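# Carry the tube rack to the window-side bench

## Task

Pick up the tube rack from the shelved bench beside the door and set it on the work surface of the shelved bench beside the window. At the end every tube must be fully seated in the rack, and the rack must stay there on its own with no help from the robot. The rack and the tubes must never touch the floor. Afterwards open the gripper and move the robot away. The robot must not tip over or be left leaning.

## Robot and tools

Robot: a differential-drive wheeled base (two drive wheels plus four passive casters) with a column, a head that tilts, and two six-joint arms, each with a two-finger gripper. Folded, it measures 0.73 m long, 0.62 m wide and 1.88 m tall, and its front sits 0.40 m forward of the column. The shoulders are about 1.46 m above the floor, 0.12 m forward and 0.23 m to either side of the column.

Frames: the base frame has its origin on the floor under the column, between the drive wheels, with x forward, y to the left and z up. left_hand and right_hand are reported in this frame. Each is the point where that hand's fingers meet, and the tips reach 8 mm past it. The hand's z axis runs along the fingers (quat_wxyz maps (0,0,1) onto it), and its y axis runs across the opening. base_odometry is measured in the frame the base had when the scene started. It counts wheel rotation only, so slipping shows up as travel. Heading runs from -3.142 to 3.142 and grows to the left.

execute_actions: "actions" is a list holding one action, or none, which just returns the state and images. An action may carry "base", "joints", "speeds" or a mix. All its motions begin together.
- base: give exactly one key. translate_m is a straight drive by that many metres, relative to the current spot, from -3 to 3, positive forward. rotate_rad is a turn in place by that many radians, from -3.2 to 3.2, positive counter-clockwise seen from above. The base cannot move sideways. Offsets are counted from the base position in the latest state report.
- joints: one flat dictionary for both arms and the head, keyed by joint name. The values are absolute targets, not offsets. head_tilt_rad runs from -0.61 to 1.308, with positive looking down. left_/right_joint1_rad through joint6_rad are in radians: joint1 ±2.879, joint2 0 to 3.141, joint3 0 to 3.019, joint4 -1.692 to 1.57, joint5 ±1.57 (positive swings the hand to the robot's right), joint6 ±2.094 (positive rolls the hand clockwise seen from behind). left_/right_gripper_m is the fingertip gap in metres, from 0 (closed) to 0.093. A joint you leave out may still be driving toward an earlier target.
- speeds: lowers the top speed for this action only. translate_m accepts 0.05 to 0.8 m/s and rotate_rad 0.1 to 1 rad/s; the maximum is the default. It has no effect on the arms. A very long base move at a low speed is rejected, so split it into shorter moves.
- cameras: a list of cam_head_left, cam_head_right, cam_left_wrist, cam_right_wrist, nav_camera or "all". Leaving it out or passing null gives every camera, and [] gives none. An unknown key, unknown camera name or out-of-range number rejects the whole call, and nothing moves.

wait: seconds from 0 to 10. It sends no new command and returns the same report as an empty action.
zoom_image: camera plus region [x0, y0, x1, y1] in pixels of that camera's latest full image, measured from the top-left corner and no larger than 504 by 504.
read_manual: returns only the licence texts, and moves nothing.
finished_scene: pass the current scene number. It ends the scene for good once the last command has been held.

Arm geometry (typical): with joint1 at -1.57 (left) or 1.57 (right) and joints 5 and 6 at 0, the arm works in a forward-facing vertical plane. Take a = j2 - 0.35, b = 1.05 + j2 - j3 and c = b - j4, where c = 1.57 means the fingers point straight down. Then the hand point is 0.12 + 0.39 sin a + 0.38 cos b + 0.25 cos c m forward and 1.46 + 0.39 cos a - 0.38 sin b - 0.25 sin c m high. For example, j2, j3, j4 = 0.93, 0.78, 0.14 give about 0.60 m forward and 1.21 m high. In practice the hand sits up to about 5 cm lower and nearer the column, or about 12 cm with a heavy load; trust the reported hand position instead. An empty hand reaches roughly 1 m from the shoulder and no lower than about 0.47 m, so the floor is out of reach. Holding capacity with the fingers pointing down: 3.2 kg at about 0.4 m forward and 0.65 to 1.2 m high; 2 kg out to 0.6 m; 1 kg out to 0.8 m at 0.9 to 1.2 m high. The fingers are 7 cm long, and the hand body is 10 by 7 cm. To grip, command a gap narrower than the object. off_target is then expected, and a reading that stays at least 0.002 m above the target means something is held. Targets within about 0.03 rad of the current reading (0.08 rad for joints 2 and 3) may not move the joint at all. For a gentle touch, step about 0.05 rad per call, counted from your previous target.

Result lines: base_status and joint_status give the outcome of each motion. done means within tolerance; for the base it only means the wheels turned as commanded. off_target means the motion stopped short and may still be pushing. contact_stop (base only) means a wheel stalled. time_out means the motion ran out of time, and an arm may keep pushing. not_followed, or "joint command not followed" with a cause line, means a self-collision check held back that arm's targets; back the joints involved off by 0.05 rad or more, or move the other arm away. on_its_own lists what moves or holds without a command, and "held at" there is a target, not a position. Other lines: joint_positions, hand poses, turned_by_wheels against turned_by_imu (a large mismatch means a collision or slip), base_tilt in degrees, wheel_motors_off (1 while the wheels are cut after about 3 s of hard pushing), motor_effort for the wheels in percent with the peak in brackets, joint torques, motor temperatures, and MOTOR HOT or OVER-TEMPERATURE FAULT warnings. The pictures line names the returned images in order.

Cameras: the head cameras look forward and down by about head_tilt_rad. The wrist cameras sit about 0.10 m behind the fingertips and look along the fingers, tipped back toward the robot. nav_camera is low at the front of the base.

Avoid: the rack or tubes touching the floor, drops, tilting the rack so tubes lift out, and bench tops catching on the base housing. If the base stalls, back off 0.05 m before turning. Avoid arms pressing into things for long, which overheats motors and drops the arm. Never let the arms strike or press on each other. Release the gripper and drive away before finishing.

Each tool is called after ">>>" by a JSON object that holds its "name" and its "arguments", one argument or row to a line.

## Session

>>> {"name": "execute_actions", "arguments": {
  "actions": []
}}

Scene clock: 0.00 s.
Joint torques (N m, as the arm reports them, + toward a larger angle): no reading
Motor temperatures (°C, as the motors report them): left_arm=[21 19 18 22 21 18] | right_arm=[21 19 20 19 22 20]
base_odometry: x=+0.000 y=+0.000 heading=+0.000 (m, m, rad; odometry frame)
turned_by_wheels: +0.000 (rad since the last result)
turned_by_imu: +0.000 (rad since the last result)
base_tilt: forward=+0.3 right=+0.7 (deg)
base_status: not commanded
joint_positions: head_tilt_rad=+0.877 left_joint1_rad=-1.587 left_joint2_rad=+0.874 left_joint3_rad=+0.424 left_joint4_rad=-0.965 left_joint5_rad=+0.022 left_joint6_rad=+0.097 left_gripper_m=+0.094 right_joint1_rad=+1.571 right_joint2_rad=+0.876 right_joint3_rad=+0.391 right_joint4_rad=-0.936 right_joint5_rad=-0.056 right_joint6_rad=+0.020 right_gripper_m=+0.095
joint_status: not commanded
wheel_motors_off: 0
motor_effort: left_wheel=+2 right_wheel=+5 (%)
left_hand: x=+0.1543 y=+0.2172 z=+1.2536 quat_wxyz=(+0.430, -0.046, -0.901, +0.036) (m; base frame)
right_hand: x=+0.1411 y=-0.2158 z=+1.2535 quat_wxyz=(+0.434, -0.021, -0.900, -0.021) (m; base frame)
pictures: cam_head_left, cam_head_right, cam_left_wrist, cam_right_wrist, nav_camera
Images, in order (width x height): cam_head_left 896x504, cam_head_right 896x504, cam_left_wrist 504x504, cam_right_wrist 504x504, nav_camera 896x504.

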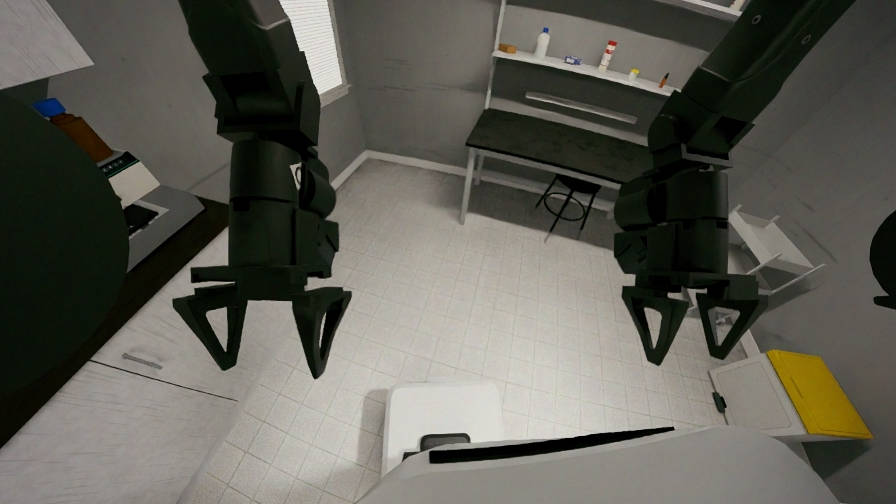

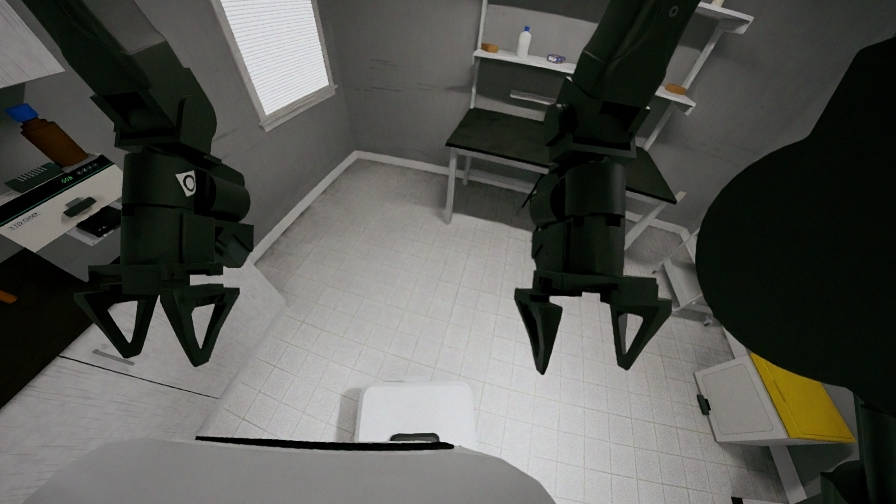

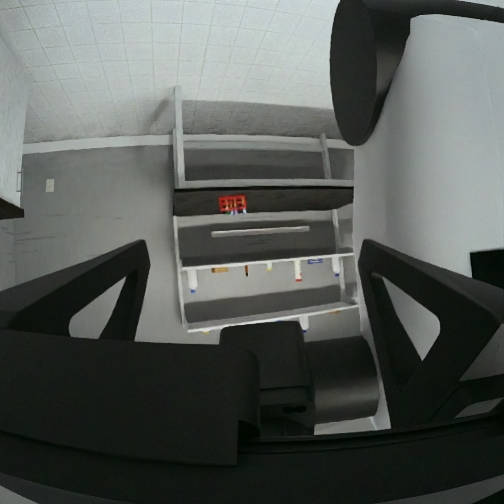

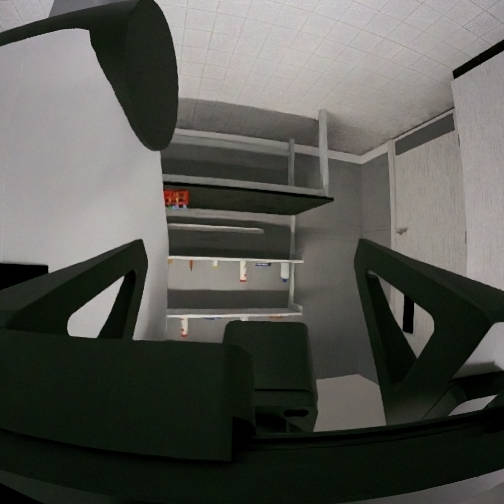

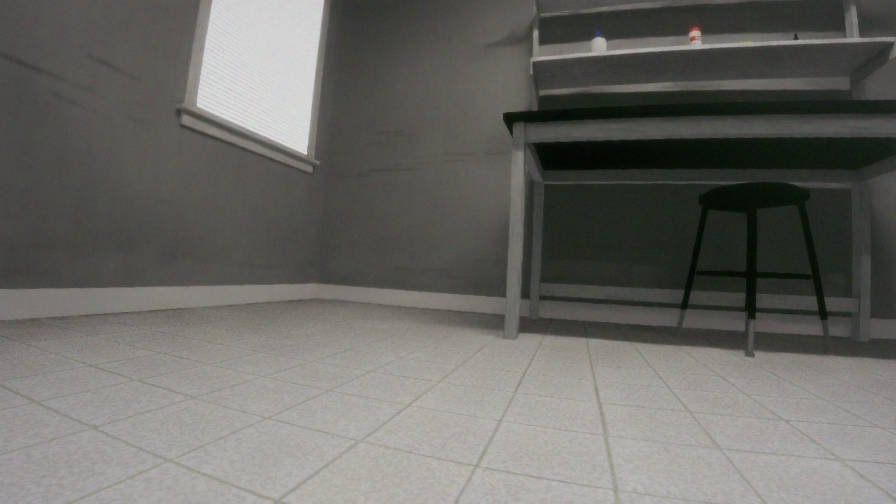

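>>> {"name": "execute_actions", "arguments": {
  "actions": [
    {"base":{"rotate_rad":3.1},"joints":{"head_tilt_rad":0.5}}
  ],
  "cameras": ["cam_head_left","cam_head_right","nav_camera"]
}}

Scene clock: 4.57 s.
Joint torques (N m, as the arm reports them, + toward a larger angle): left_arm=[-0.32 -6.7  -1.1  -1.    0.09  0.04] | right_arm=[ 0.09 -5.82 -0.66 -0.81 -0.09  0.14]
Motor temperatures (°C, as the motors report them): left_arm=[21 19 18 22 21 18] | right_arm=[21 19 20 19 22 20]
base_odometry: x=+0.000 y=+0.000 heading=+3.099 (m, m, rad; odometry frame)
turned_by_wheels: +3.099 (rad since the last result)
turned_by_imu: +3.109 (rad since the last result)
base_tilt: forward=+0.3 right=+0.6 (deg)
base_status: done
joint_positions: head_tilt_rad=+0.518 left_joint1_rad=-1.587 left_joint2_rad=+0.874 left_joint3_rad=+0.424 left_joint4_rad=-0.965 left_joint5_rad=+0.022 left_joint6_rad=+0.097 left_gripper_m=+0.094 right_joint1_rad=+1.571 right_joint2_rad=+0.876 right_joint3_rad=+0.391 right_joint4_rad=-0.936 right_joint5_rad=-0.056 right_joint6_rad=+0.020 right_gripper_m=+0.095
joint_status: all done
wheel_motors_off: 0
motor_effort: left_wheel=-3(35) right_wheel=+2(42) (%)
left_hand: x=+0.1543 y=+0.2172 z=+1.2536 quat_wxyz=(+0.430, -0.046, -0.901, +0.036) (m; base frame)
right_hand: x=+0.1411 y=-0.2158 z=+1.2535 quat_wxyz=(+0.434, -0.021, -0.900, -0.021) (m; base frame)
pictures: cam_head_left, cam_head_right, nav_camera
camera_calibration (this result's frames):
cam_head_left: T_world_to_cam=[[-0.0627381, -0.997307, 0.0379732, 0.0221432], [-0.518586, 0.0000672015, -0.855025, 1.34463], [0.852721, -0.073335, -0.517194, 0.687875], [0, 0, 0, 1]] pos_world=[0.112129, 0.0724385, 1.50461]
cam_head_right: T_world_to_cam=[[-0.0711774, -0.996005, 0.0539193, -0.130013], [-0.504194, -0.0107162, -0.863524, 1.3583], [0.860652, -0.0886492, -0.501417, 0.660984], [0, 0, 0, 1]] pos_world=[0.106717, -0.0563417, 1.51137]
Images, in order (width x height): cam_head_left 896x504, cam_head_right 896x504, nav_camera 896x504.

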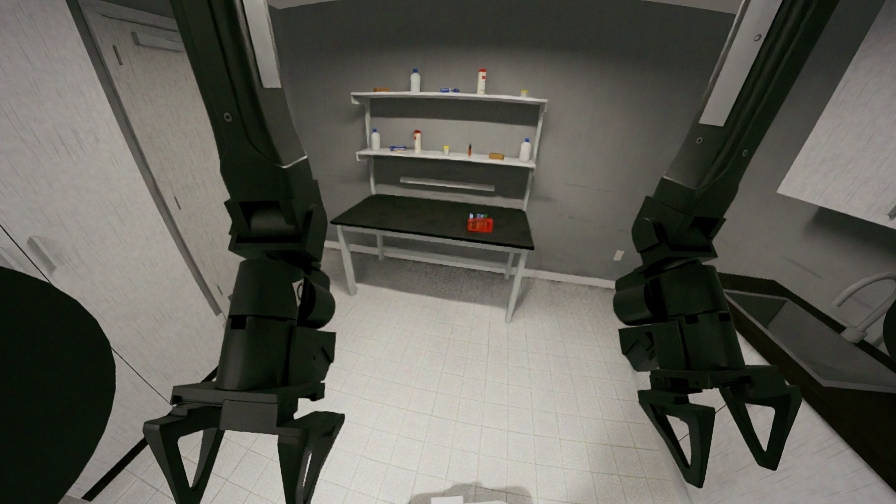

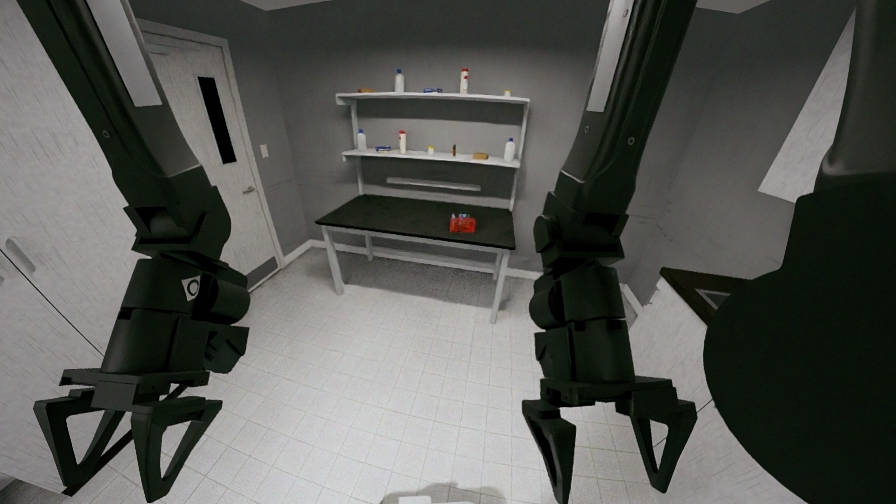

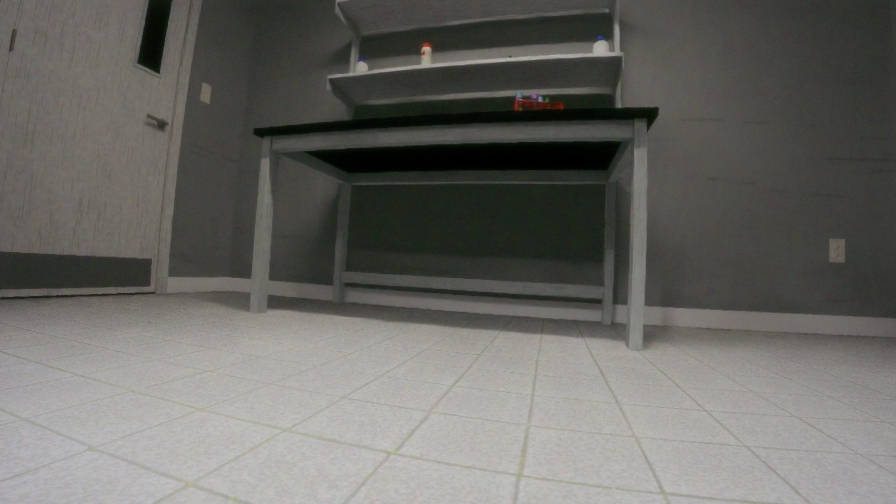

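>>> {"name": "execute_actions", "arguments": {
  "actions": [
    {"base":{"rotate_rad":-0.3}}
  ],
  "cameras": []
}}

>>> {"name": "execute_actions", "arguments": {
  "actions": [
    {"base":{"translate_m":0.7},"joints":{"head_tilt_rad":0.8}}
  ],
  "cameras": ["cam_head_left","cam_head_right"]
}}

Scene clock: 6.37 s.
Joint torques (N m, as the arm reports them, + toward a larger angle): left_arm=[-0.44 -6.71 -0.84 -1.16  0.1   0.03] | right_arm=[-0.16 -5.89 -0.74 -0.82 -0.06  0.12]
Motor temperatures (°C, as the motors report them): left_arm=[21 19 18 22 21 18] | right_arm=[21 20 20 19 22 20]
base_odometry: x=+0.000 y=+0.000 heading=+2.800 (m, m, rad; odometry frame)
turned_by_wheels: -0.299 (rad since the last result)
turned_by_imu: -0.300 (rad since the last result)
base_tilt: forward=+0.2 right=+0.6 (deg)
base_status: done
joint_positions: head_tilt_rad=+0.518 left_joint1_rad=-1.587 left_joint2_rad=+0.874 left_joint3_rad=+0.424 left_joint4_rad=-0.965 left_joint5_rad=+0.022 left_joint6_rad=+0.097 left_gripper_m=+0.094 right_joint1_rad=+1.571 right_joint2_rad=+0.876 right_joint3_rad=+0.391 right_joint4_rad=-0.936 right_joint5_rad=-0.056 right_joint6_rad=+0.020 right_gripper_m=+0.095
joint_status: not commanded
wheel_motors_off: 0
motor_effort: left_wheel=+4(32) right_wheel=-4(31) (%)
left_hand: x=+0.1543 y=+0.2172 z=+1.2536 quat_wxyz=(+0.430, -0.046, -0.901, +0.036) (m; base frame)
right_hand: x=+0.1411 y=-0.2158 z=+1.2535 quat_wxyz=(+0.434, -0.021, -0.900, -0.021) (m; base frame)
pictures: none
No camera images: the call's "cameras" was empty. Leave "cameras" out to get every camera's image.

Scene clock: 9.00 s.
Joint torques (N m, as the arm reports them, + toward a larger angle): left_arm=[-0.45 -7.63 -1.09 -1.13  0.09  0.04] | right_arm=[ 0.18 -6.28 -0.85 -0.72 -0.07  0.13]
Motor temperatures (°C, as the motors report them): left_arm=[21 19 19 22 21 18] | right_arm=[21 20 20 19 22 20]
base_odometry: x=-0.660 y=+0.234 heading=+2.801 (m, m, rad; odometry frame)
turned_by_wheels: +0.001 (rad since the last result)
turned_by_imu: +0.000 (rad since the last result)
base_tilt: forward=+0.3 right=+0.6 (deg)
base_status: done
joint_positions: head_tilt_rad=+0.802 left_joint1_rad=-1.587 left_joint2_rad=+0.873 left_joint3_rad=+0.425 left_joint4_rad=-0.965 left_joint5_rad=+0.022 left_joint6_rad=+0.097 left_gripper_m=+0.094 right_joint1_rad=+1.571 right_joint2_rad=+0.876 right_joint3_rad=+0.392 right_joint4_rad=-0.936 right_joint5_rad=-0.056 right_joint6_rad=+0.020 right_gripper_m=+0.095
joint_status: all done
wheel_motors_off: 0
motor_effort: left_wheel=+2(76) right_wheel=-1(62) (%)
left_hand: x=+0.1550 y=+0.2172 z=+1.2535 quat_wxyz=(+0.430, -0.046, -0.901, +0.036) (m; base frame)
right_hand: x=+0.1417 y=-0.2158 z=+1.2533 quat_wxyz=(+0.433, -0.021, -0.901, -0.021) (m; base frame)
pictures: cam_head_left, cam_head_right
camera_calibration (this result's frames):
cam_head_left: T_world_to_cam=[[-0.0495705, -0.997307, 0.0540444, -0.00326477], [-0.737569, 0.0000672015, -0.675272, 1.07876], [0.67345, -0.073335, -0.735586, 1.03316], [0, 0, 0, 1]] pos_world=[0.0997119, 0.0724385, 1.48861]
cam_head_right: T_world_to_cam=[[-0.053199, -0.996005, 0.0717174, -0.158321], [-0.726138, -0.0107162, -0.687466, 1.09827], [0.685488, -0.0886492, -0.722667, 1.01047], [0, 0, 0, 1]] pos_world=[0.0964105, -0.0563417, 1.49661]
Images, in order (width x height): cam_head_left 896x504, cam_head_right 896x504.

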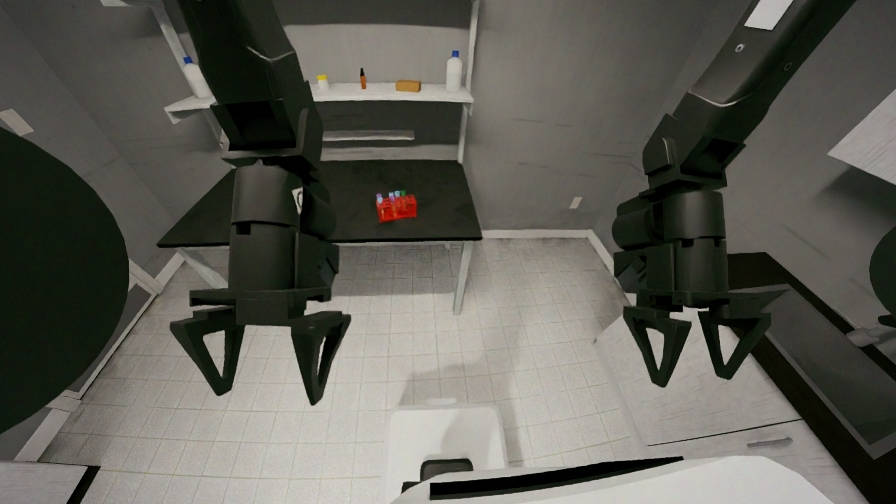

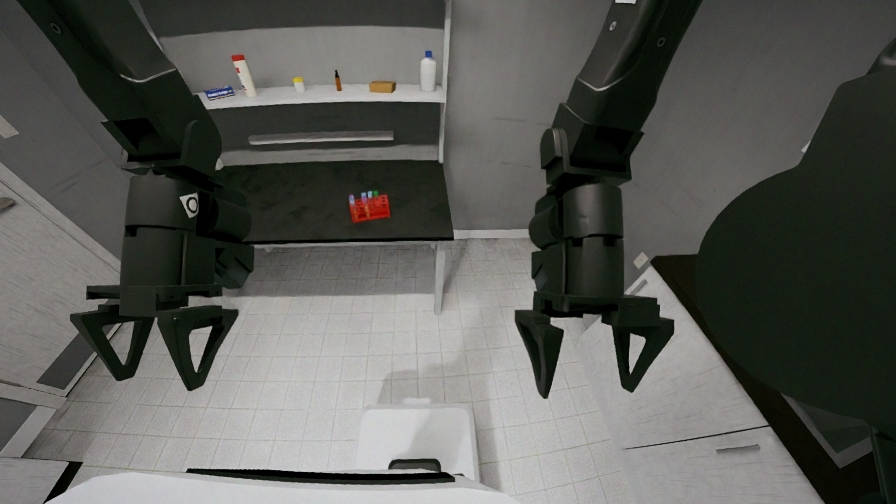

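>>> {"name": "zoom_image", "arguments": {
  "camera": "cam_head_left",
  "region": [340, 160, 500, 250]
}}

Region (340, 160, 500, 250) of cam_head_left's 896x504 image, scaled by 3.150, with more detail than that image has; it fills the top 284 rows of this view, and the rest is white.

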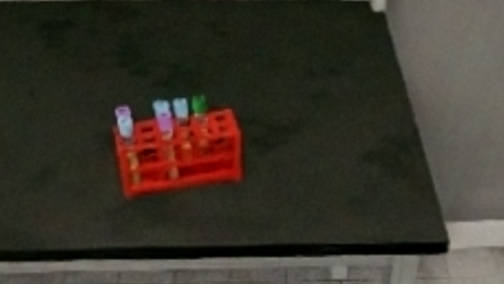

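>>> {"name": "execute_actions", "arguments": {
  "actions": [
    {"base":{"translate_m":0.45},"joints":{"head_tilt_rad":1.0,"left_joint1_rad":-1.57,"left_joint2_rad":1.46,"left_joint3_rad":1.11,"left_joint4_rad":-0.17,"left_joint5_rad":0,"left_joint6_rad":0}}
  ]
}}

>>> {"name": "zoom_image", "arguments": {
  "camera": "cam_head_right",
  "region": [200, 130, 500, 330]
}}

Scene clock: 11.93 s.
Joint torques (N m, as the arm reports them, + toward a larger angle): left_arm=[  0.22 -16.12   1.35   0.51  -0.03  -0.04] | right_arm=[ 0.11 -6.14 -0.88 -0.71 -0.07  0.13]
Motor temperatures (°C, as the motors report them): left_arm=[21 19 19 22 21 18] | right_arm=[21 20 20 19 22 20]
base_odometry: x=-1.084 y=+0.384 heading=+2.802 (m, m, rad; odometry frame)
turned_by_wheels: +0.001 (rad since the last result)
turned_by_imu: +0.001 (rad since the last result)
base_tilt: forward=+0.3 right=+0.5 (deg)
base_status: done
joint_positions: head_tilt_rad=+1.001 left_joint1_rad=-1.578 left_joint2_rad=+1.457 left_joint3_rad=+1.115 left_joint4_rad=-0.171 left_joint5_rad=+0.002 left_joint6_rad=+0.009 left_gripper_m=+0.094 right_joint1_rad=+1.571 right_joint2_rad=+0.876 right_joint3_rad=+0.393 right_joint4_rad=-0.936 right_joint5_rad=-0.056 right_joint6_rad=+0.020 right_gripper_m=+0.095
joint_status: all done
wheel_motors_off: 0
motor_effort: left_wheel=+1(51) right_wheel=-1(57) (%)
left_hand: x=+0.5402 y=+0.2194 z=+1.0056 quat_wxyz=(-0.005, -0.006, -1.000, +0.004) (m; base frame)
right_hand: x=+0.1423 y=-0.2158 z=+1.2531 quat_wxyz=(+0.433, -0.021, -0.901, -0.021) (m; base frame)
pictures: cam_head_left, cam_head_right, cam_left_wrist, cam_right_wrist, nav_camera
camera_calibration (this result's frames):
cam_head_left: T_world_to_cam=[[-0.0379637, -0.997307, 0.0627438, -0.0172423], [-0.85605, 0.0000672015, -0.516893, 0.840776], [0.515497, -0.073335, -0.853748, 1.22303], [0, 0, 0, 1]] pos_world=[0.0886248, 0.0724385, 1.47983]
cam_head_right: T_world_to_cam=[[-0.0380428, -0.996005, 0.0807853, -0.173043], [-0.847243, -0.0107162, -0.531098, 0.86352], [0.529842, -0.0886492, -0.84345, 1.20426], [0, 0, 0, 1]] pos_world=[0.0869624, -0.0563417, 1.48832]
cam_left_wrist: T_world_to_cam=[[-0.0103367, -0.999879, 0.0115972, 0.212257], [-0.823122, 0.0150935, 0.567663, -0.124442], [-0.56777, -0.00367818, -0.823179, 1.25597], [0, 0, 0, 1]] pos_world=[0.612868, 0.21873, 1.10207]
cam_right_wrist: T_world_to_cam=[[-0.0587168, -0.997801, -0.0307352, -0.171567], [-0.0389306, -0.0284762, 0.998836, -1.24906], [-0.997515, 0.059845, -0.037173, 0.325402], [0, 0, 0, 1]] pos_world=[0.265893, -0.226232, 1.25443]
Images, in order (width x height): cam_head_left 896x504, cam_head_right 896x504, cam_left_wrist 504x504, cam_right_wrist 504x504, nav_camera 896x504.

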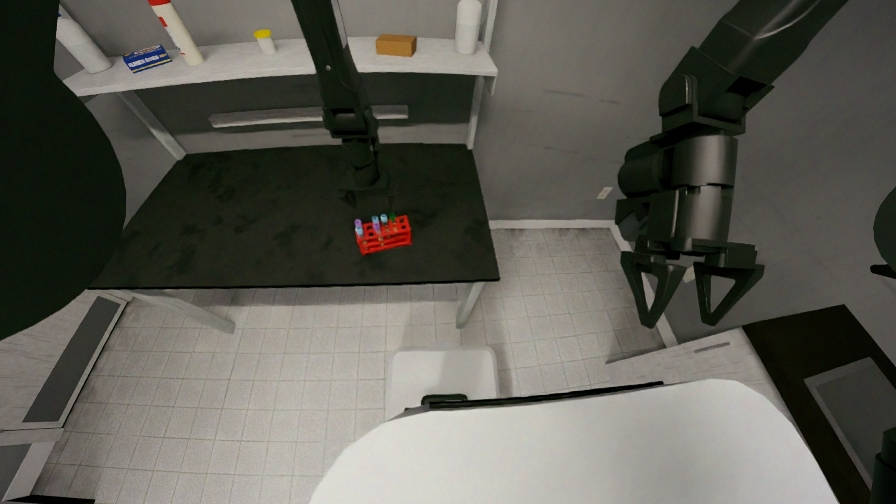

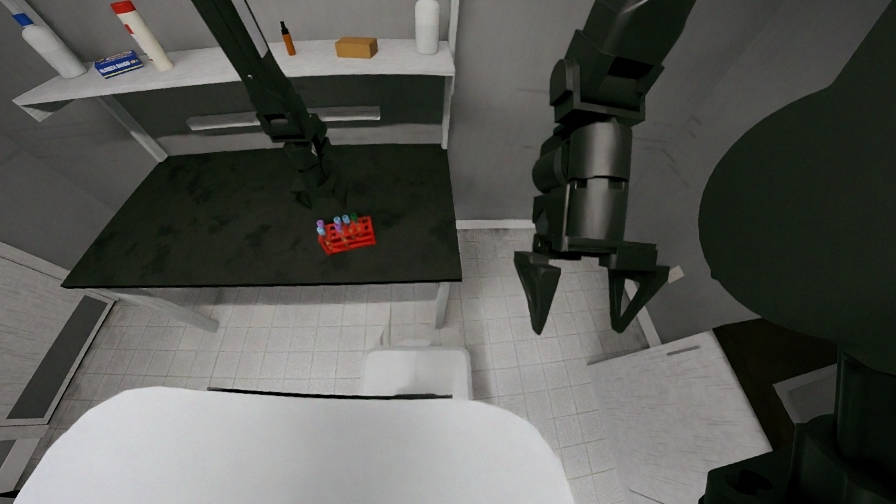

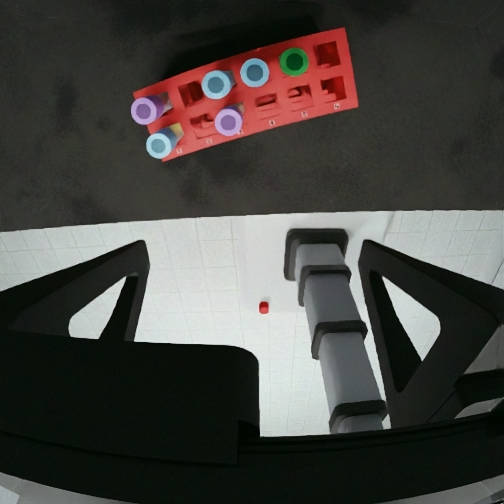

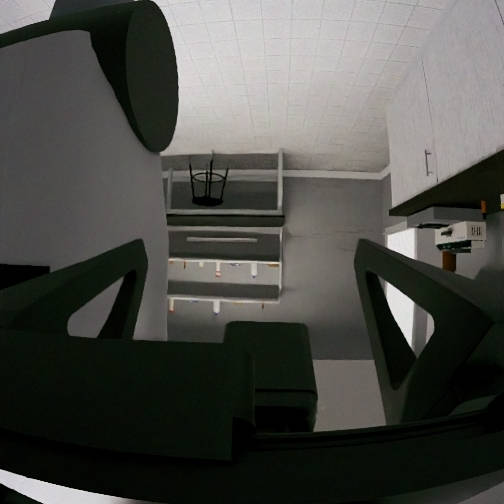

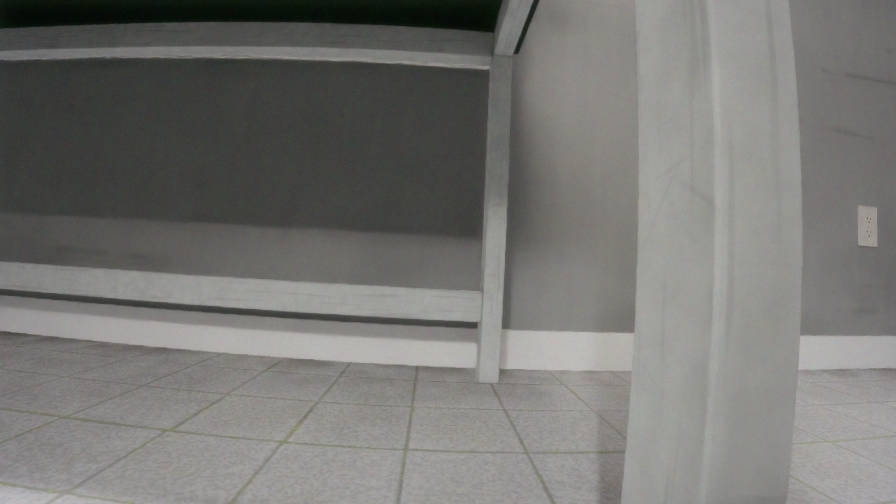

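Region (200, 130, 500, 330) of cam_head_right's 896x504 image, scaled by 1.680, with more detail than that image has.

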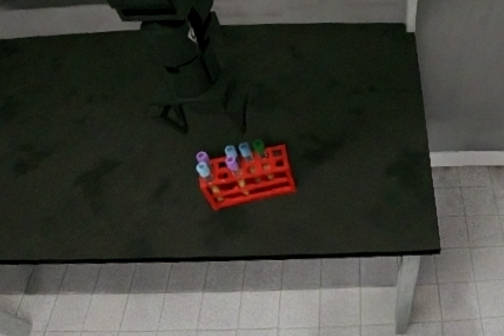

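>>> {"name": "execute_actions", "arguments": {
  "actions": [
    {"joints":{"left_joint2_rad":1.77,"left_joint3_rad":1.45,"left_joint4_rad":-0.2,"left_joint6_rad":1.3}}
  ],
  "cameras": ["cam_head_left","cam_head_right","cam_left_wrist"]
}}

>>> {"name": "zoom_image", "arguments": {
  "camera": "cam_head_right",
  "region": [260, 150, 440, 290]
}}

Scene clock: 14.03 s.
Joint torques (N m, as the arm reports them, + toward a larger angle): left_arm=[  0.23 -18.28   2.69   0.28   0.1    0.13] | right_arm=[ 0.11 -6.13 -0.87 -0.7  -0.08  0.12]
Motor temperatures (°C, as the motors report them): left_arm=[21 20 19 22 21 18] | right_arm=[21 20 20 19 22 20]
base_odometry: x=-1.084 y=+0.384 heading=+2.802 (m, m, rad; odometry frame)
turned_by_wheels: +0.000 (rad since the last result)
turned_by_imu: +0.001 (rad since the last result)
base_tilt: forward=+0.3 right=+0.6 (deg)
base_status: not commanded
joint_positions: head_tilt_rad=+1.001 left_joint1_rad=-1.578 left_joint2_rad=+1.782 left_joint3_rad=+1.437 left_joint4_rad=-0.196 left_joint5_rad=+0.001 left_joint6_rad=+1.290 left_gripper_m=+0.094 right_joint1_rad=+1.571 right_joint2_rad=+0.876 right_joint3_rad=+0.393 right_joint4_rad=-0.936 right_joint5_rad=-0.056 right_joint6_rad=+0.020 right_gripper_m=+0.095
joint_status: all done
wheel_motors_off: 0
motor_effort: left_wheel=+2(2) right_wheel=-2(3) (%)
left_hand: x=+0.5688 y=+0.2190 z=+0.8864 quat_wxyz=(+0.005, -0.603, -0.798, +0.008) (m; base frame)
right_hand: x=+0.1423 y=-0.2158 z=+1.2531 quat_wxyz=(+0.433, -0.021, -0.901, -0.021) (m; base frame)
pictures: cam_head_left, cam_head_right, cam_left_wrist
camera_calibration (this result's frames):
cam_head_left: T_world_to_cam=[[-0.0379637, -0.997307, 0.0627438, -0.0172423], [-0.85605, 0.0000672015, -0.516892, 0.840776], [0.515496, -0.073335, -0.853748, 1.22303], [0, 0, 0, 1]] pos_world=[0.0886248, 0.0724385, 1.47983]
cam_head_right: T_world_to_cam=[[-0.0380428, -0.996005, 0.0807853, -0.173043], [-0.847243, -0.0107162, -0.531098, 0.86352], [0.529842, -0.0886492, -0.843451, 1.20426], [0, 0, 0, 1]] pos_world=[0.0869624, -0.0563417, 1.48832]
cam_left_wrist: T_world_to_cam=[[-0.961153, -0.27521, 0.0210891, 0.587238], [-0.213682, 0.790279, 0.574281, -0.555462], [-0.174714, 0.547465, -0.818387, 0.825587], [0, 0, 0, 1]] pos_world=[0.589975, 0.148604, 0.982256]
Images, in order (width x height): cam_head_left 896x504, cam_head_right 896x504, cam_left_wrist 504x504.

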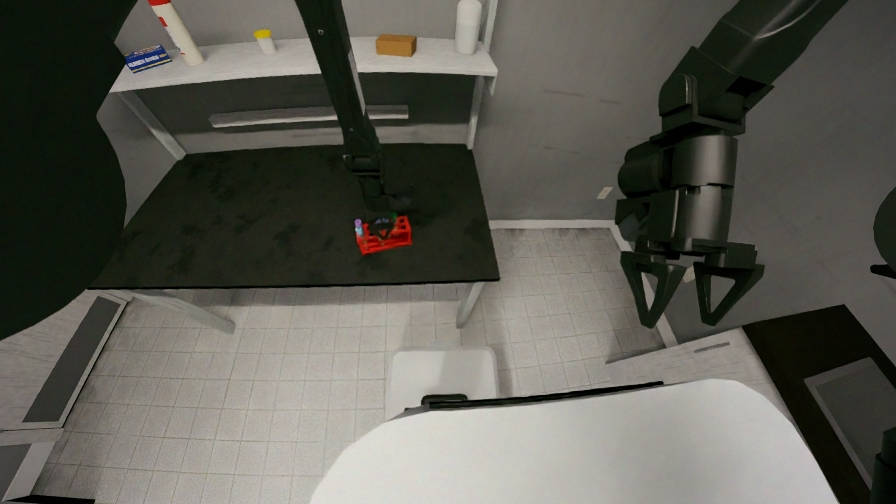

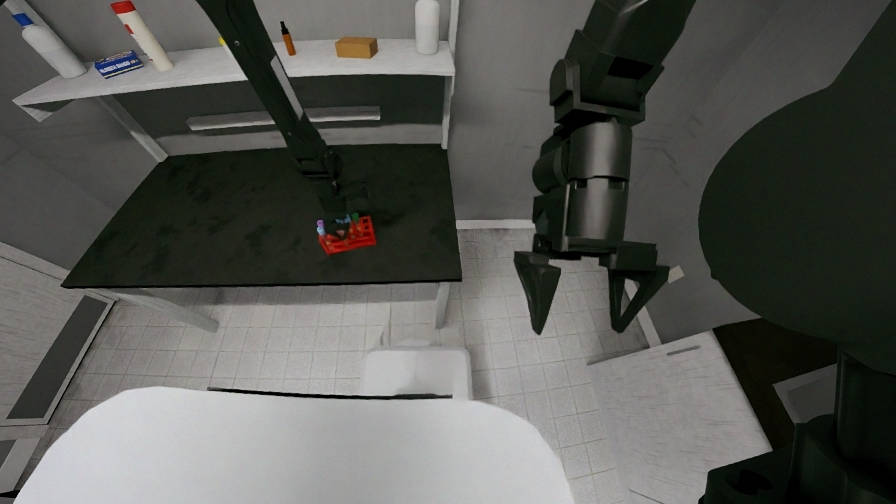

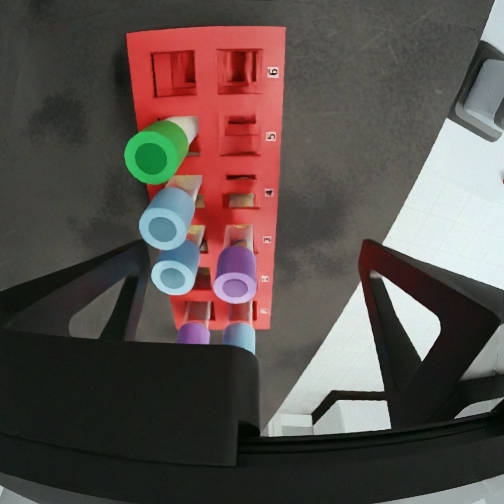

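Region (260, 150, 440, 290) of cam_head_right's 896x504 image, scaled by 2.800, with more detail than that image has.

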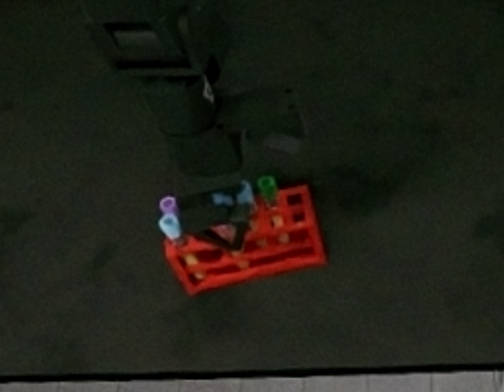

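>>> {"name": "execute_actions", "arguments": {
  "actions": [
    {"joints":{"left_joint2_rad":1.81,"left_joint3_rad":1.56,"left_joint4_rad":-0.27}}
  ],
  "cameras": ["cam_left_wrist"]
}}

Scene clock: 15.17 s.
Joint torques (N m, as the arm reports them, + toward a larger angle): left_arm=[ -0.09 -18.49   2.8    0.25   0.13   0.14] | right_arm=[ 0.12 -6.31 -0.94 -0.7  -0.09  0.12]
Motor temperatures (°C, as the motors report them): left_arm=[21 20 19 22 21 18] | right_arm=[21 20 20 19 22 20]
base_odometry: x=-1.084 y=+0.384 heading=+2.802 (m, m, rad; odometry frame)
turned_by_wheels: +0.000 (rad since the last result)
turned_by_imu: +0.000 (rad since the last result)
base_tilt: forward=+0.3 right=+0.6 (deg)
base_status: not commanded
joint_positions: head_tilt_rad=+1.001 left_joint1_rad=-1.578 left_joint2_rad=+1.807 left_joint3_rad=+1.556 left_joint4_rad=-0.264 left_joint5_rad=+0.001 left_joint6_rad=+1.290 left_gripper_m=+0.094 right_joint1_rad=+1.571 right_joint2_rad=+0.876 right_joint3_rad=+0.393 right_joint4_rad=-0.936 right_joint5_rad=-0.056 right_joint6_rad=+0.020 right_gripper_m=+0.095
joint_status: all done
wheel_motors_off: 0
motor_effort: left_wheel=+1(2) right_wheel=-2(2) (%)
left_hand: x=+0.6111 y=+0.2188 z=+0.8846 quat_wxyz=(-0.006, -0.603, -0.798, +0.001) (m; base frame)
right_hand: x=+0.1423 y=-0.2158 z=+1.2531 quat_wxyz=(+0.433, -0.021, -0.901, -0.021) (m; base frame)
pictures: cam_left_wrist
camera_calibration (this result's frames):
cam_left_wrist: T_world_to_cam=[[-0.961336, -0.275362, -0.00308786, 0.649433], [-0.228197, 0.790297, 0.568645, -0.531419], [-0.154143, 0.547364, -0.822577, 0.822776], [0, 0, 0, 1]] pos_world=[0.62988, 0.14845, 0.980991]
Images, in order (width x height): cam_left_wrist 504x504.

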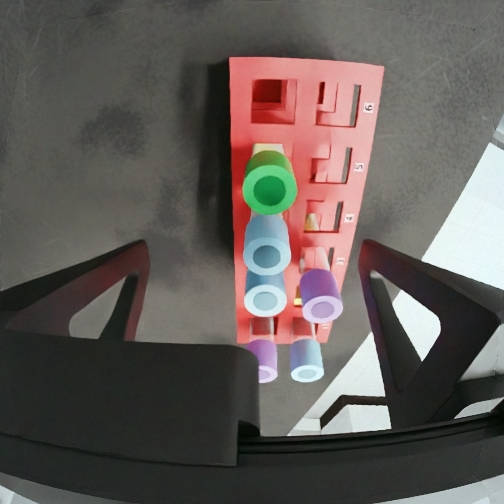

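>>> {"name": "execute_actions", "arguments": {
  "actions": [
    {"joints":{"left_joint2_rad":1.88,"left_joint3_rad":1.56,"left_joint4_rad":-0.2}}
  ],
  "cameras": ["cam_left_wrist","cam_head_right"]
}}

Scene clock: 16.17 s.
Joint torques (N m, as the arm reports them, + toward a larger angle): left_arm=[  0.19 -17.55   2.05   0.64   0.1    0.12] | right_arm=[ 0.27 -6.03 -0.98 -0.65 -0.1   0.13]
Motor temperatures (°C, as the motors report them): left_arm=[21 20 19 22 21 18] | right_arm=[21 20 20 19 22 20]
base_odometry: x=-1.084 y=+0.384 heading=+2.802 (m, m, rad; odometry frame)
turned_by_wheels: +0.000 (rad since the last result)
turned_by_imu: +0.000 (rad since the last result)
base_tilt: forward=+0.4 right=+0.6 (deg)
base_status: not commanded
joint_positions: head_tilt_rad=+1.001 left_joint1_rad=-1.578 left_joint2_rad=+1.884 left_joint3_rad=+1.557 left_joint4_rad=-0.205 left_joint5_rad=+0.001 left_joint6_rad=+1.290 left_gripper_m=+0.094 right_joint1_rad=+1.571 right_joint2_rad=+0.876 right_joint3_rad=+0.393 right_joint4_rad=-0.936 right_joint5_rad=-0.056 right_joint6_rad=+0.020 right_gripper_m=+0.095
joint_status: all done
wheel_motors_off: 0
motor_effort: left_wheel=+1(2) right_wheel=-3(3) (%)
left_hand: x=+0.5806 y=+0.2187 z=+0.8483 quat_wxyz=(+0.001, -0.603, -0.798, +0.006) (m; base frame)
right_hand: x=+0.1423 y=-0.2158 z=+1.2531 quat_wxyz=(+0.433, -0.021, -0.901, -0.021) (m; base frame)
pictures: cam_head_right, cam_left_wrist
camera_calibration (this result's frames):
cam_head_right: T_world_to_cam=[[-0.0380428, -0.996005, 0.0807853, -0.173043], [-0.847243, -0.0107162, -0.531098, 0.86352], [0.529842, -0.0886492, -0.843451, 1.20426], [0, 0, 0, 1]] pos_world=[0.0869624, -0.0563417, 1.48832]
cam_left_wrist: T_world_to_cam=[[-0.961277, -0.275258, 0.013397, 0.605966], [-0.218316, 0.790285, 0.572527, -0.526645], [-0.16818, 0.547433, -0.819776, 0.794023], [0, 0, 0, 1]] pos_world=[0.601065, 0.148323, 0.944321]
Images, in order (width x height): cam_head_right 896x504, cam_left_wrist 504x504.

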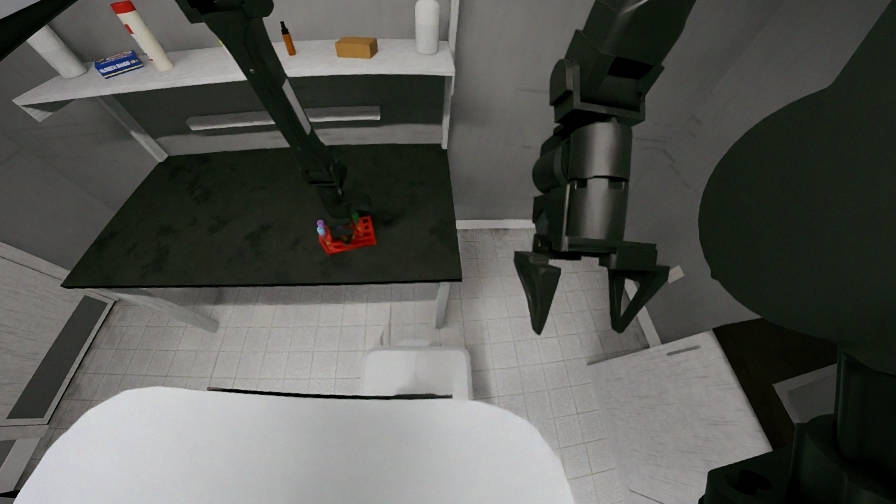

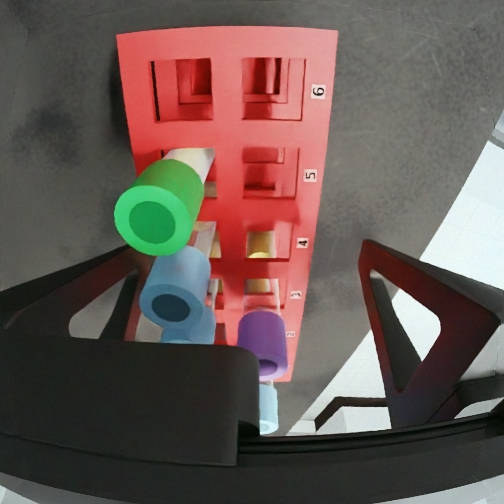

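>>> {"name": "execute_actions", "arguments": {
  "actions": [
    {"base":{"translate_m":0.012}}
  ],
  "cameras": ["cam_left_wrist"]
}}

Scene clock: 16.97 s.
Joint torques (N m, as the arm reports them, + toward a larger angle): left_arm=[  0.06 -17.91   1.95   0.59   0.12   0.12] | right_arm=[ 0.34 -5.98 -0.8  -0.64 -0.08  0.11]
Motor temperatures (°C, as the motors report them): left_arm=[21 20 19 22 21 18] | right_arm=[21 20 20 19 22 20]
base_odometry: x=-1.095 y=+0.388 heading=+2.803 (m, m, rad; odometry frame)
turned_by_wheels: +0.000 (rad since the last result)
turned_by_imu: +0.001 (rad since the last result)
base_tilt: forward=+0.3 right=+0.6 (deg)
base_status: done
joint_positions: head_tilt_rad=+1.001 left_joint1_rad=-1.578 left_joint2_rad=+1.884 left_joint3_rad=+1.560 left_joint4_rad=-0.205 left_joint5_rad=+0.001 left_joint6_rad=+1.290 left_gripper_m=+0.094 right_joint1_rad=+1.571 right_joint2_rad=+0.876 right_joint3_rad=+0.392 right_joint4_rad=-0.936 right_joint5_rad=-0.056 right_joint6_rad=+0.020 right_gripper_m=+0.095
joint_status: not commanded
wheel_motors_off: 0
motor_effort: left_wheel=+1(46) right_wheel=+0(42) (%)
left_hand: x=+0.5830 y=+0.2187 z=+0.8488 quat_wxyz=(+0.000, -0.603, -0.798, +0.005) (m; base frame)
right_hand: x=+0.1417 y=-0.2158 z=+1.2533 quat_wxyz=(+0.433, -0.021, -0.901, -0.021) (m; base frame)
pictures: cam_left_wrist
camera_calibration (this result's frames):
cam_left_wrist: T_world_to_cam=[[-0.961315, -0.275281, 0.00973382, 0.611359], [-0.220517, 0.790288, 0.571679, -0.524452], [-0.165065, 0.547417, -0.820419, 0.793625], [0, 0, 0, 1]] pos_world=[0.603057, 0.14832, 0.944972]
Images, in order (width x height): cam_left_wrist 504x504.

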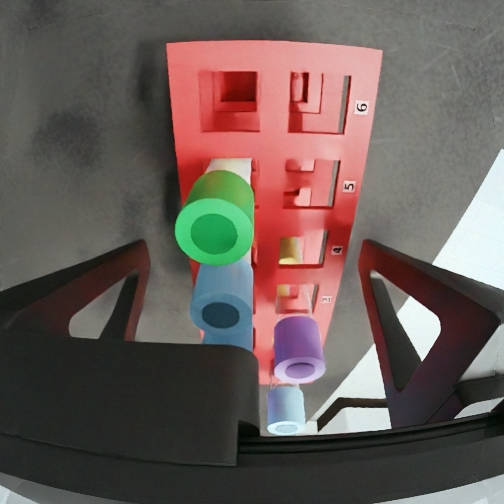

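>>> {"name": "execute_actions", "arguments": {
  "actions": [
    {"joints":{"left_joint2_rad":1.94,"left_joint3_rad":1.6,"left_joint4_rad":-0.19}}
  ],
  "cameras": ["cam_left_wrist","cam_head_left"]
}}

>>> {"name": "zoom_image", "arguments": {
  "camera": "cam_head_left",
  "region": [310, 170, 450, 280]
}}

Scene clock: 17.87 s.
Joint torques (N m, as the arm reports them, + toward a larger angle): left_arm=[ -0.02 -17.39   2.08   0.72   0.13   0.13] | right_arm=[ 0.   -6.22 -0.86 -0.68 -0.11  0.14]
Motor temperatures (°C, as the motors report them): left_arm=[21 21 19 22 21 18] | right_arm=[21 20 20 19 22 20]
base_odometry: x=-1.095 y=+0.388 heading=+2.803 (m, m, rad; odometry frame)
turned_by_wheels: +0.000 (rad since the last result)
turned_by_imu: +0.000 (rad since the last result)
base_tilt: forward=+0.3 right=+0.6 (deg)
base_status: not commanded
joint_positions: head_tilt_rad=+1.001 left_joint1_rad=-1.578 left_joint2_rad=+1.934 left_joint3_rad=+1.597 left_joint4_rad=-0.196 left_joint5_rad=+0.001 left_joint6_rad=+1.290 left_gripper_m=+0.094 right_joint1_rad=+1.571 right_joint2_rad=+0.876 right_joint3_rad=+0.392 right_joint4_rad=-0.936 right_joint5_rad=-0.056 right_joint6_rad=+0.020 right_gripper_m=+0.095
joint_status: all done
wheel_motors_off: 0
motor_effort: left_wheel=+2(1) right_wheel=-1(1) (%)
left_hand: x=+0.5773 y=+0.2186 z=+0.8287 quat_wxyz=(+0.001, -0.603, -0.798, +0.006) (m; base frame)
right_hand: x=+0.1417 y=-0.2158 z=+1.2533 quat_wxyz=(+0.433, -0.021, -0.901, -0.021) (m; base frame)
pictures: cam_head_left, cam_left_wrist
camera_calibration (this result's frames):
cam_head_left: T_world_to_cam=[[-0.0379399, -0.997307, 0.0627583, -0.0172657], [-0.856247, 0.0000672015, -0.516567, 0.840285], [0.515172, -0.073335, -0.853944, 1.22335], [0, 0, 0, 1]] pos_world=[0.0886019, 0.0724385, 1.47982]
cam_left_wrist: T_world_to_cam=[[-0.961273, -0.275255, 0.0137633, 0.602643], [-0.218095, 0.790285, 0.572612, -0.516272], [-0.168491, 0.547434, -0.819711, 0.777576], [0, 0, 0, 1]] pos_world=[0.597722, 0.148211, 0.924717]
Images, in order (width x height): cam_head_left 896x504, cam_left_wrist 504x504.

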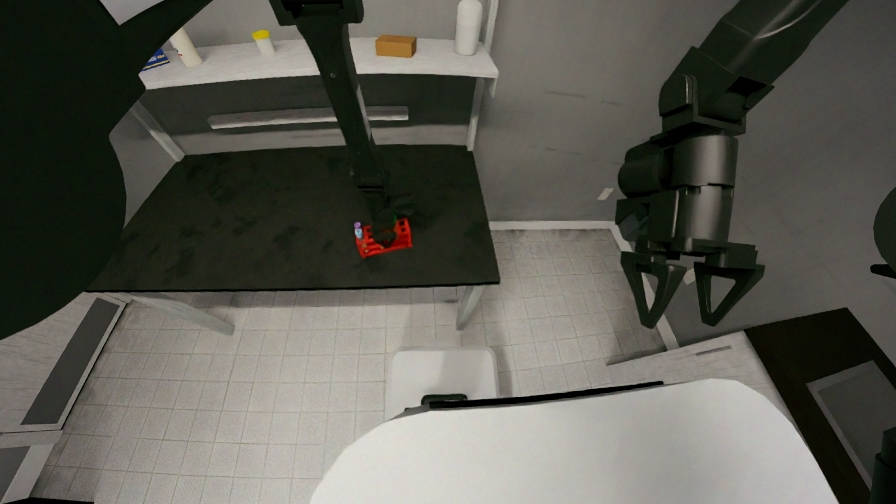

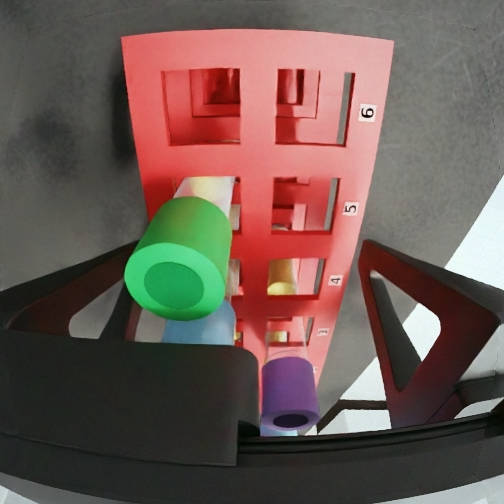

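Region (310, 170, 450, 280) of cam_head_left's 896x504 image, scaled by 3.600, with more detail than that image has; it fills the top 396 rows of this view, and the rest is white.

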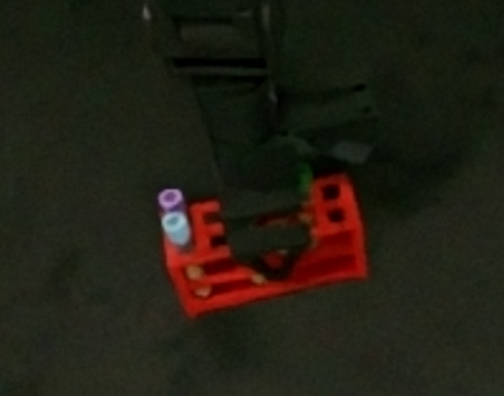

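>>> {"name": "execute_actions", "arguments": {
  "actions": [
    {"joints":{"left_joint2_rad":1.99,"left_joint3_rad":1.64,"left_joint4_rad":-0.18}}
  ],
  "cameras": ["cam_left_wrist"]
}}

>>> {"name": "execute_actions", "arguments": {
  "actions": [
    {"joints":{"left_gripper_m":0.04}}
  ],
  "cameras": ["cam_left_wrist"]
}}

Scene clock: 18.77 s.
Joint torques (N m, as the arm reports them, + toward a larger angle): left_arm=[  0.57 -15.14   2.45   0.85   0.14   0.13] | right_arm=[ 0.18 -5.89 -0.77 -0.72 -0.09  0.12]
Motor temperatures (°C, as the motors report them): left_arm=[21 21 19 22 21 18] | right_arm=[21 20 20 19 22 20]
base_odometry: x=-1.095 y=+0.388 heading=+2.803 (m, m, rad; odometry frame)
turned_by_wheels: +0.000 (rad since the last result)
turned_by_imu: +0.000 (rad since the last result)
base_tilt: forward=+0.3 right=+0.7 (deg)
base_status: not commanded
joint_positions: head_tilt_rad=+1.001 left_joint1_rad=-1.578 left_joint2_rad=+1.960 left_joint3_rad=+1.632 left_joint4_rad=-0.190 left_joint5_rad=+0.001 left_joint6_rad=+1.290 left_gripper_m=+0.094 right_joint1_rad=+1.571 right_joint2_rad=+0.876 right_joint3_rad=+0.392 right_joint4_rad=-0.936 right_joint5_rad=-0.056 right_joint6_rad=+0.020 right_gripper_m=+0.095
joint_status: all done
wheel_motors_off: 0
motor_effort: left_wheel=+3(5) right_wheel=-2(2) (%)
left_hand: x=+0.5841 y=+0.2185 z=+0.8190 quat_wxyz=(-0.005, -0.603, -0.798, +0.001) (m; base frame)
right_hand: x=+0.1417 y=-0.2158 z=+1.2533 quat_wxyz=(+0.433, -0.021, -0.901, -0.021) (m; base frame)
pictures: cam_left_wrist
camera_calibration (this result's frames):
cam_left_wrist: T_world_to_cam=[[-0.961343, -0.27535, -0.00125619, 0.621677], [-0.227102, 0.790295, 0.569085, -0.501049], [-0.155705, 0.547371, -0.822278, 0.765519], [0, 0, 0, 1]] pos_world=[0.603051, 0.148132, 0.915389]
Images, in order (width x height): cam_left_wrist 504x504.

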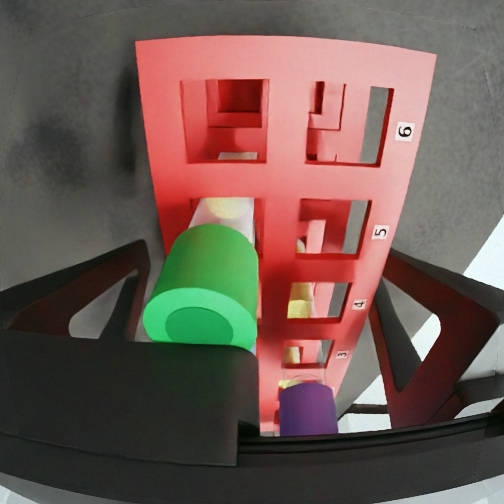

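Scene clock: 19.37 s.
Joint torques (N m, as the arm reports them, + toward a larger angle): left_arm=[  0.33 -15.21   2.46   0.85   0.26   0.12] | right_arm=[ 0.08 -5.85 -0.76 -0.72 -0.09  0.16]
Motor temperatures (°C, as the motors report them): left_arm=[21 21 19 22 21 18] | right_arm=[21 20 20 19 22 20]
base_odometry: x=-1.095 y=+0.388 heading=+2.803 (m, m, rad; odometry frame)
turned_by_wheels: +0.000 (rad since the last result)
turned_by_imu: +0.000 (rad since the last result)
base_tilt: forward=+0.3 right=+0.6 (deg)
base_status: not commanded
joint_positions: head_tilt_rad=+1.001 left_joint1_rad=-1.578 left_joint2_rad=+1.960 left_joint3_rad=+1.632 left_joint4_rad=-0.190 left_joint5_rad=-0.002 left_joint6_rad=+1.292 left_gripper_m=+0.061 right_joint1_rad=+1.571 right_joint2_rad=+0.876 right_joint3_rad=+0.392 right_joint4_rad=-0.936 right_joint5_rad=-0.056 right_joint6_rad=+0.020 right_gripper_m=+0.095
joint_status: left_gripper_m off_target (ended at +0.061, target +0.040)
wheel_motors_off: 0
motor_effort: left_wheel=+3(3) right_wheel=-3(2) (%)
left_hand: x=+0.5841 y=+0.2190 z=+0.8190 quat_wxyz=(-0.004, -0.604, -0.797, +0.000) (m; base frame)
right_hand: x=+0.1417 y=-0.2158 z=+1.2533 quat_wxyz=(+0.433, -0.021, -0.901, -0.021) (m; base frame)
pictures: cam_left_wrist
camera_calibration (this result's frames):
cam_left_wrist: T_world_to_cam=[[-0.961861, -0.27353, -0.0021185, 0.622434], [-0.225624, 0.788976, 0.571499, -0.504013], [-0.154651, 0.550181, -0.8206, 0.762624], [0, 0, 0, 1]] pos_world=[0.602918, 0.148326, 0.915171]
Images, in order (width x height): cam_left_wrist 504x504.

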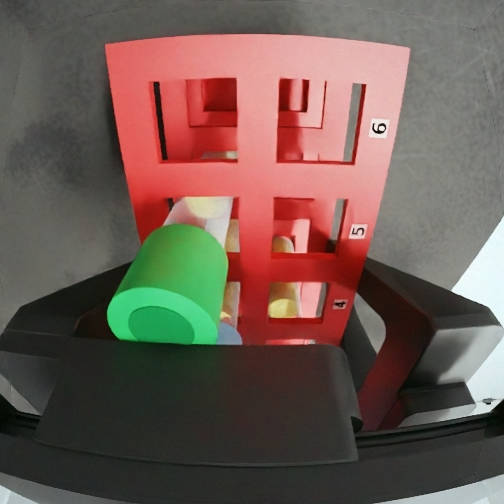

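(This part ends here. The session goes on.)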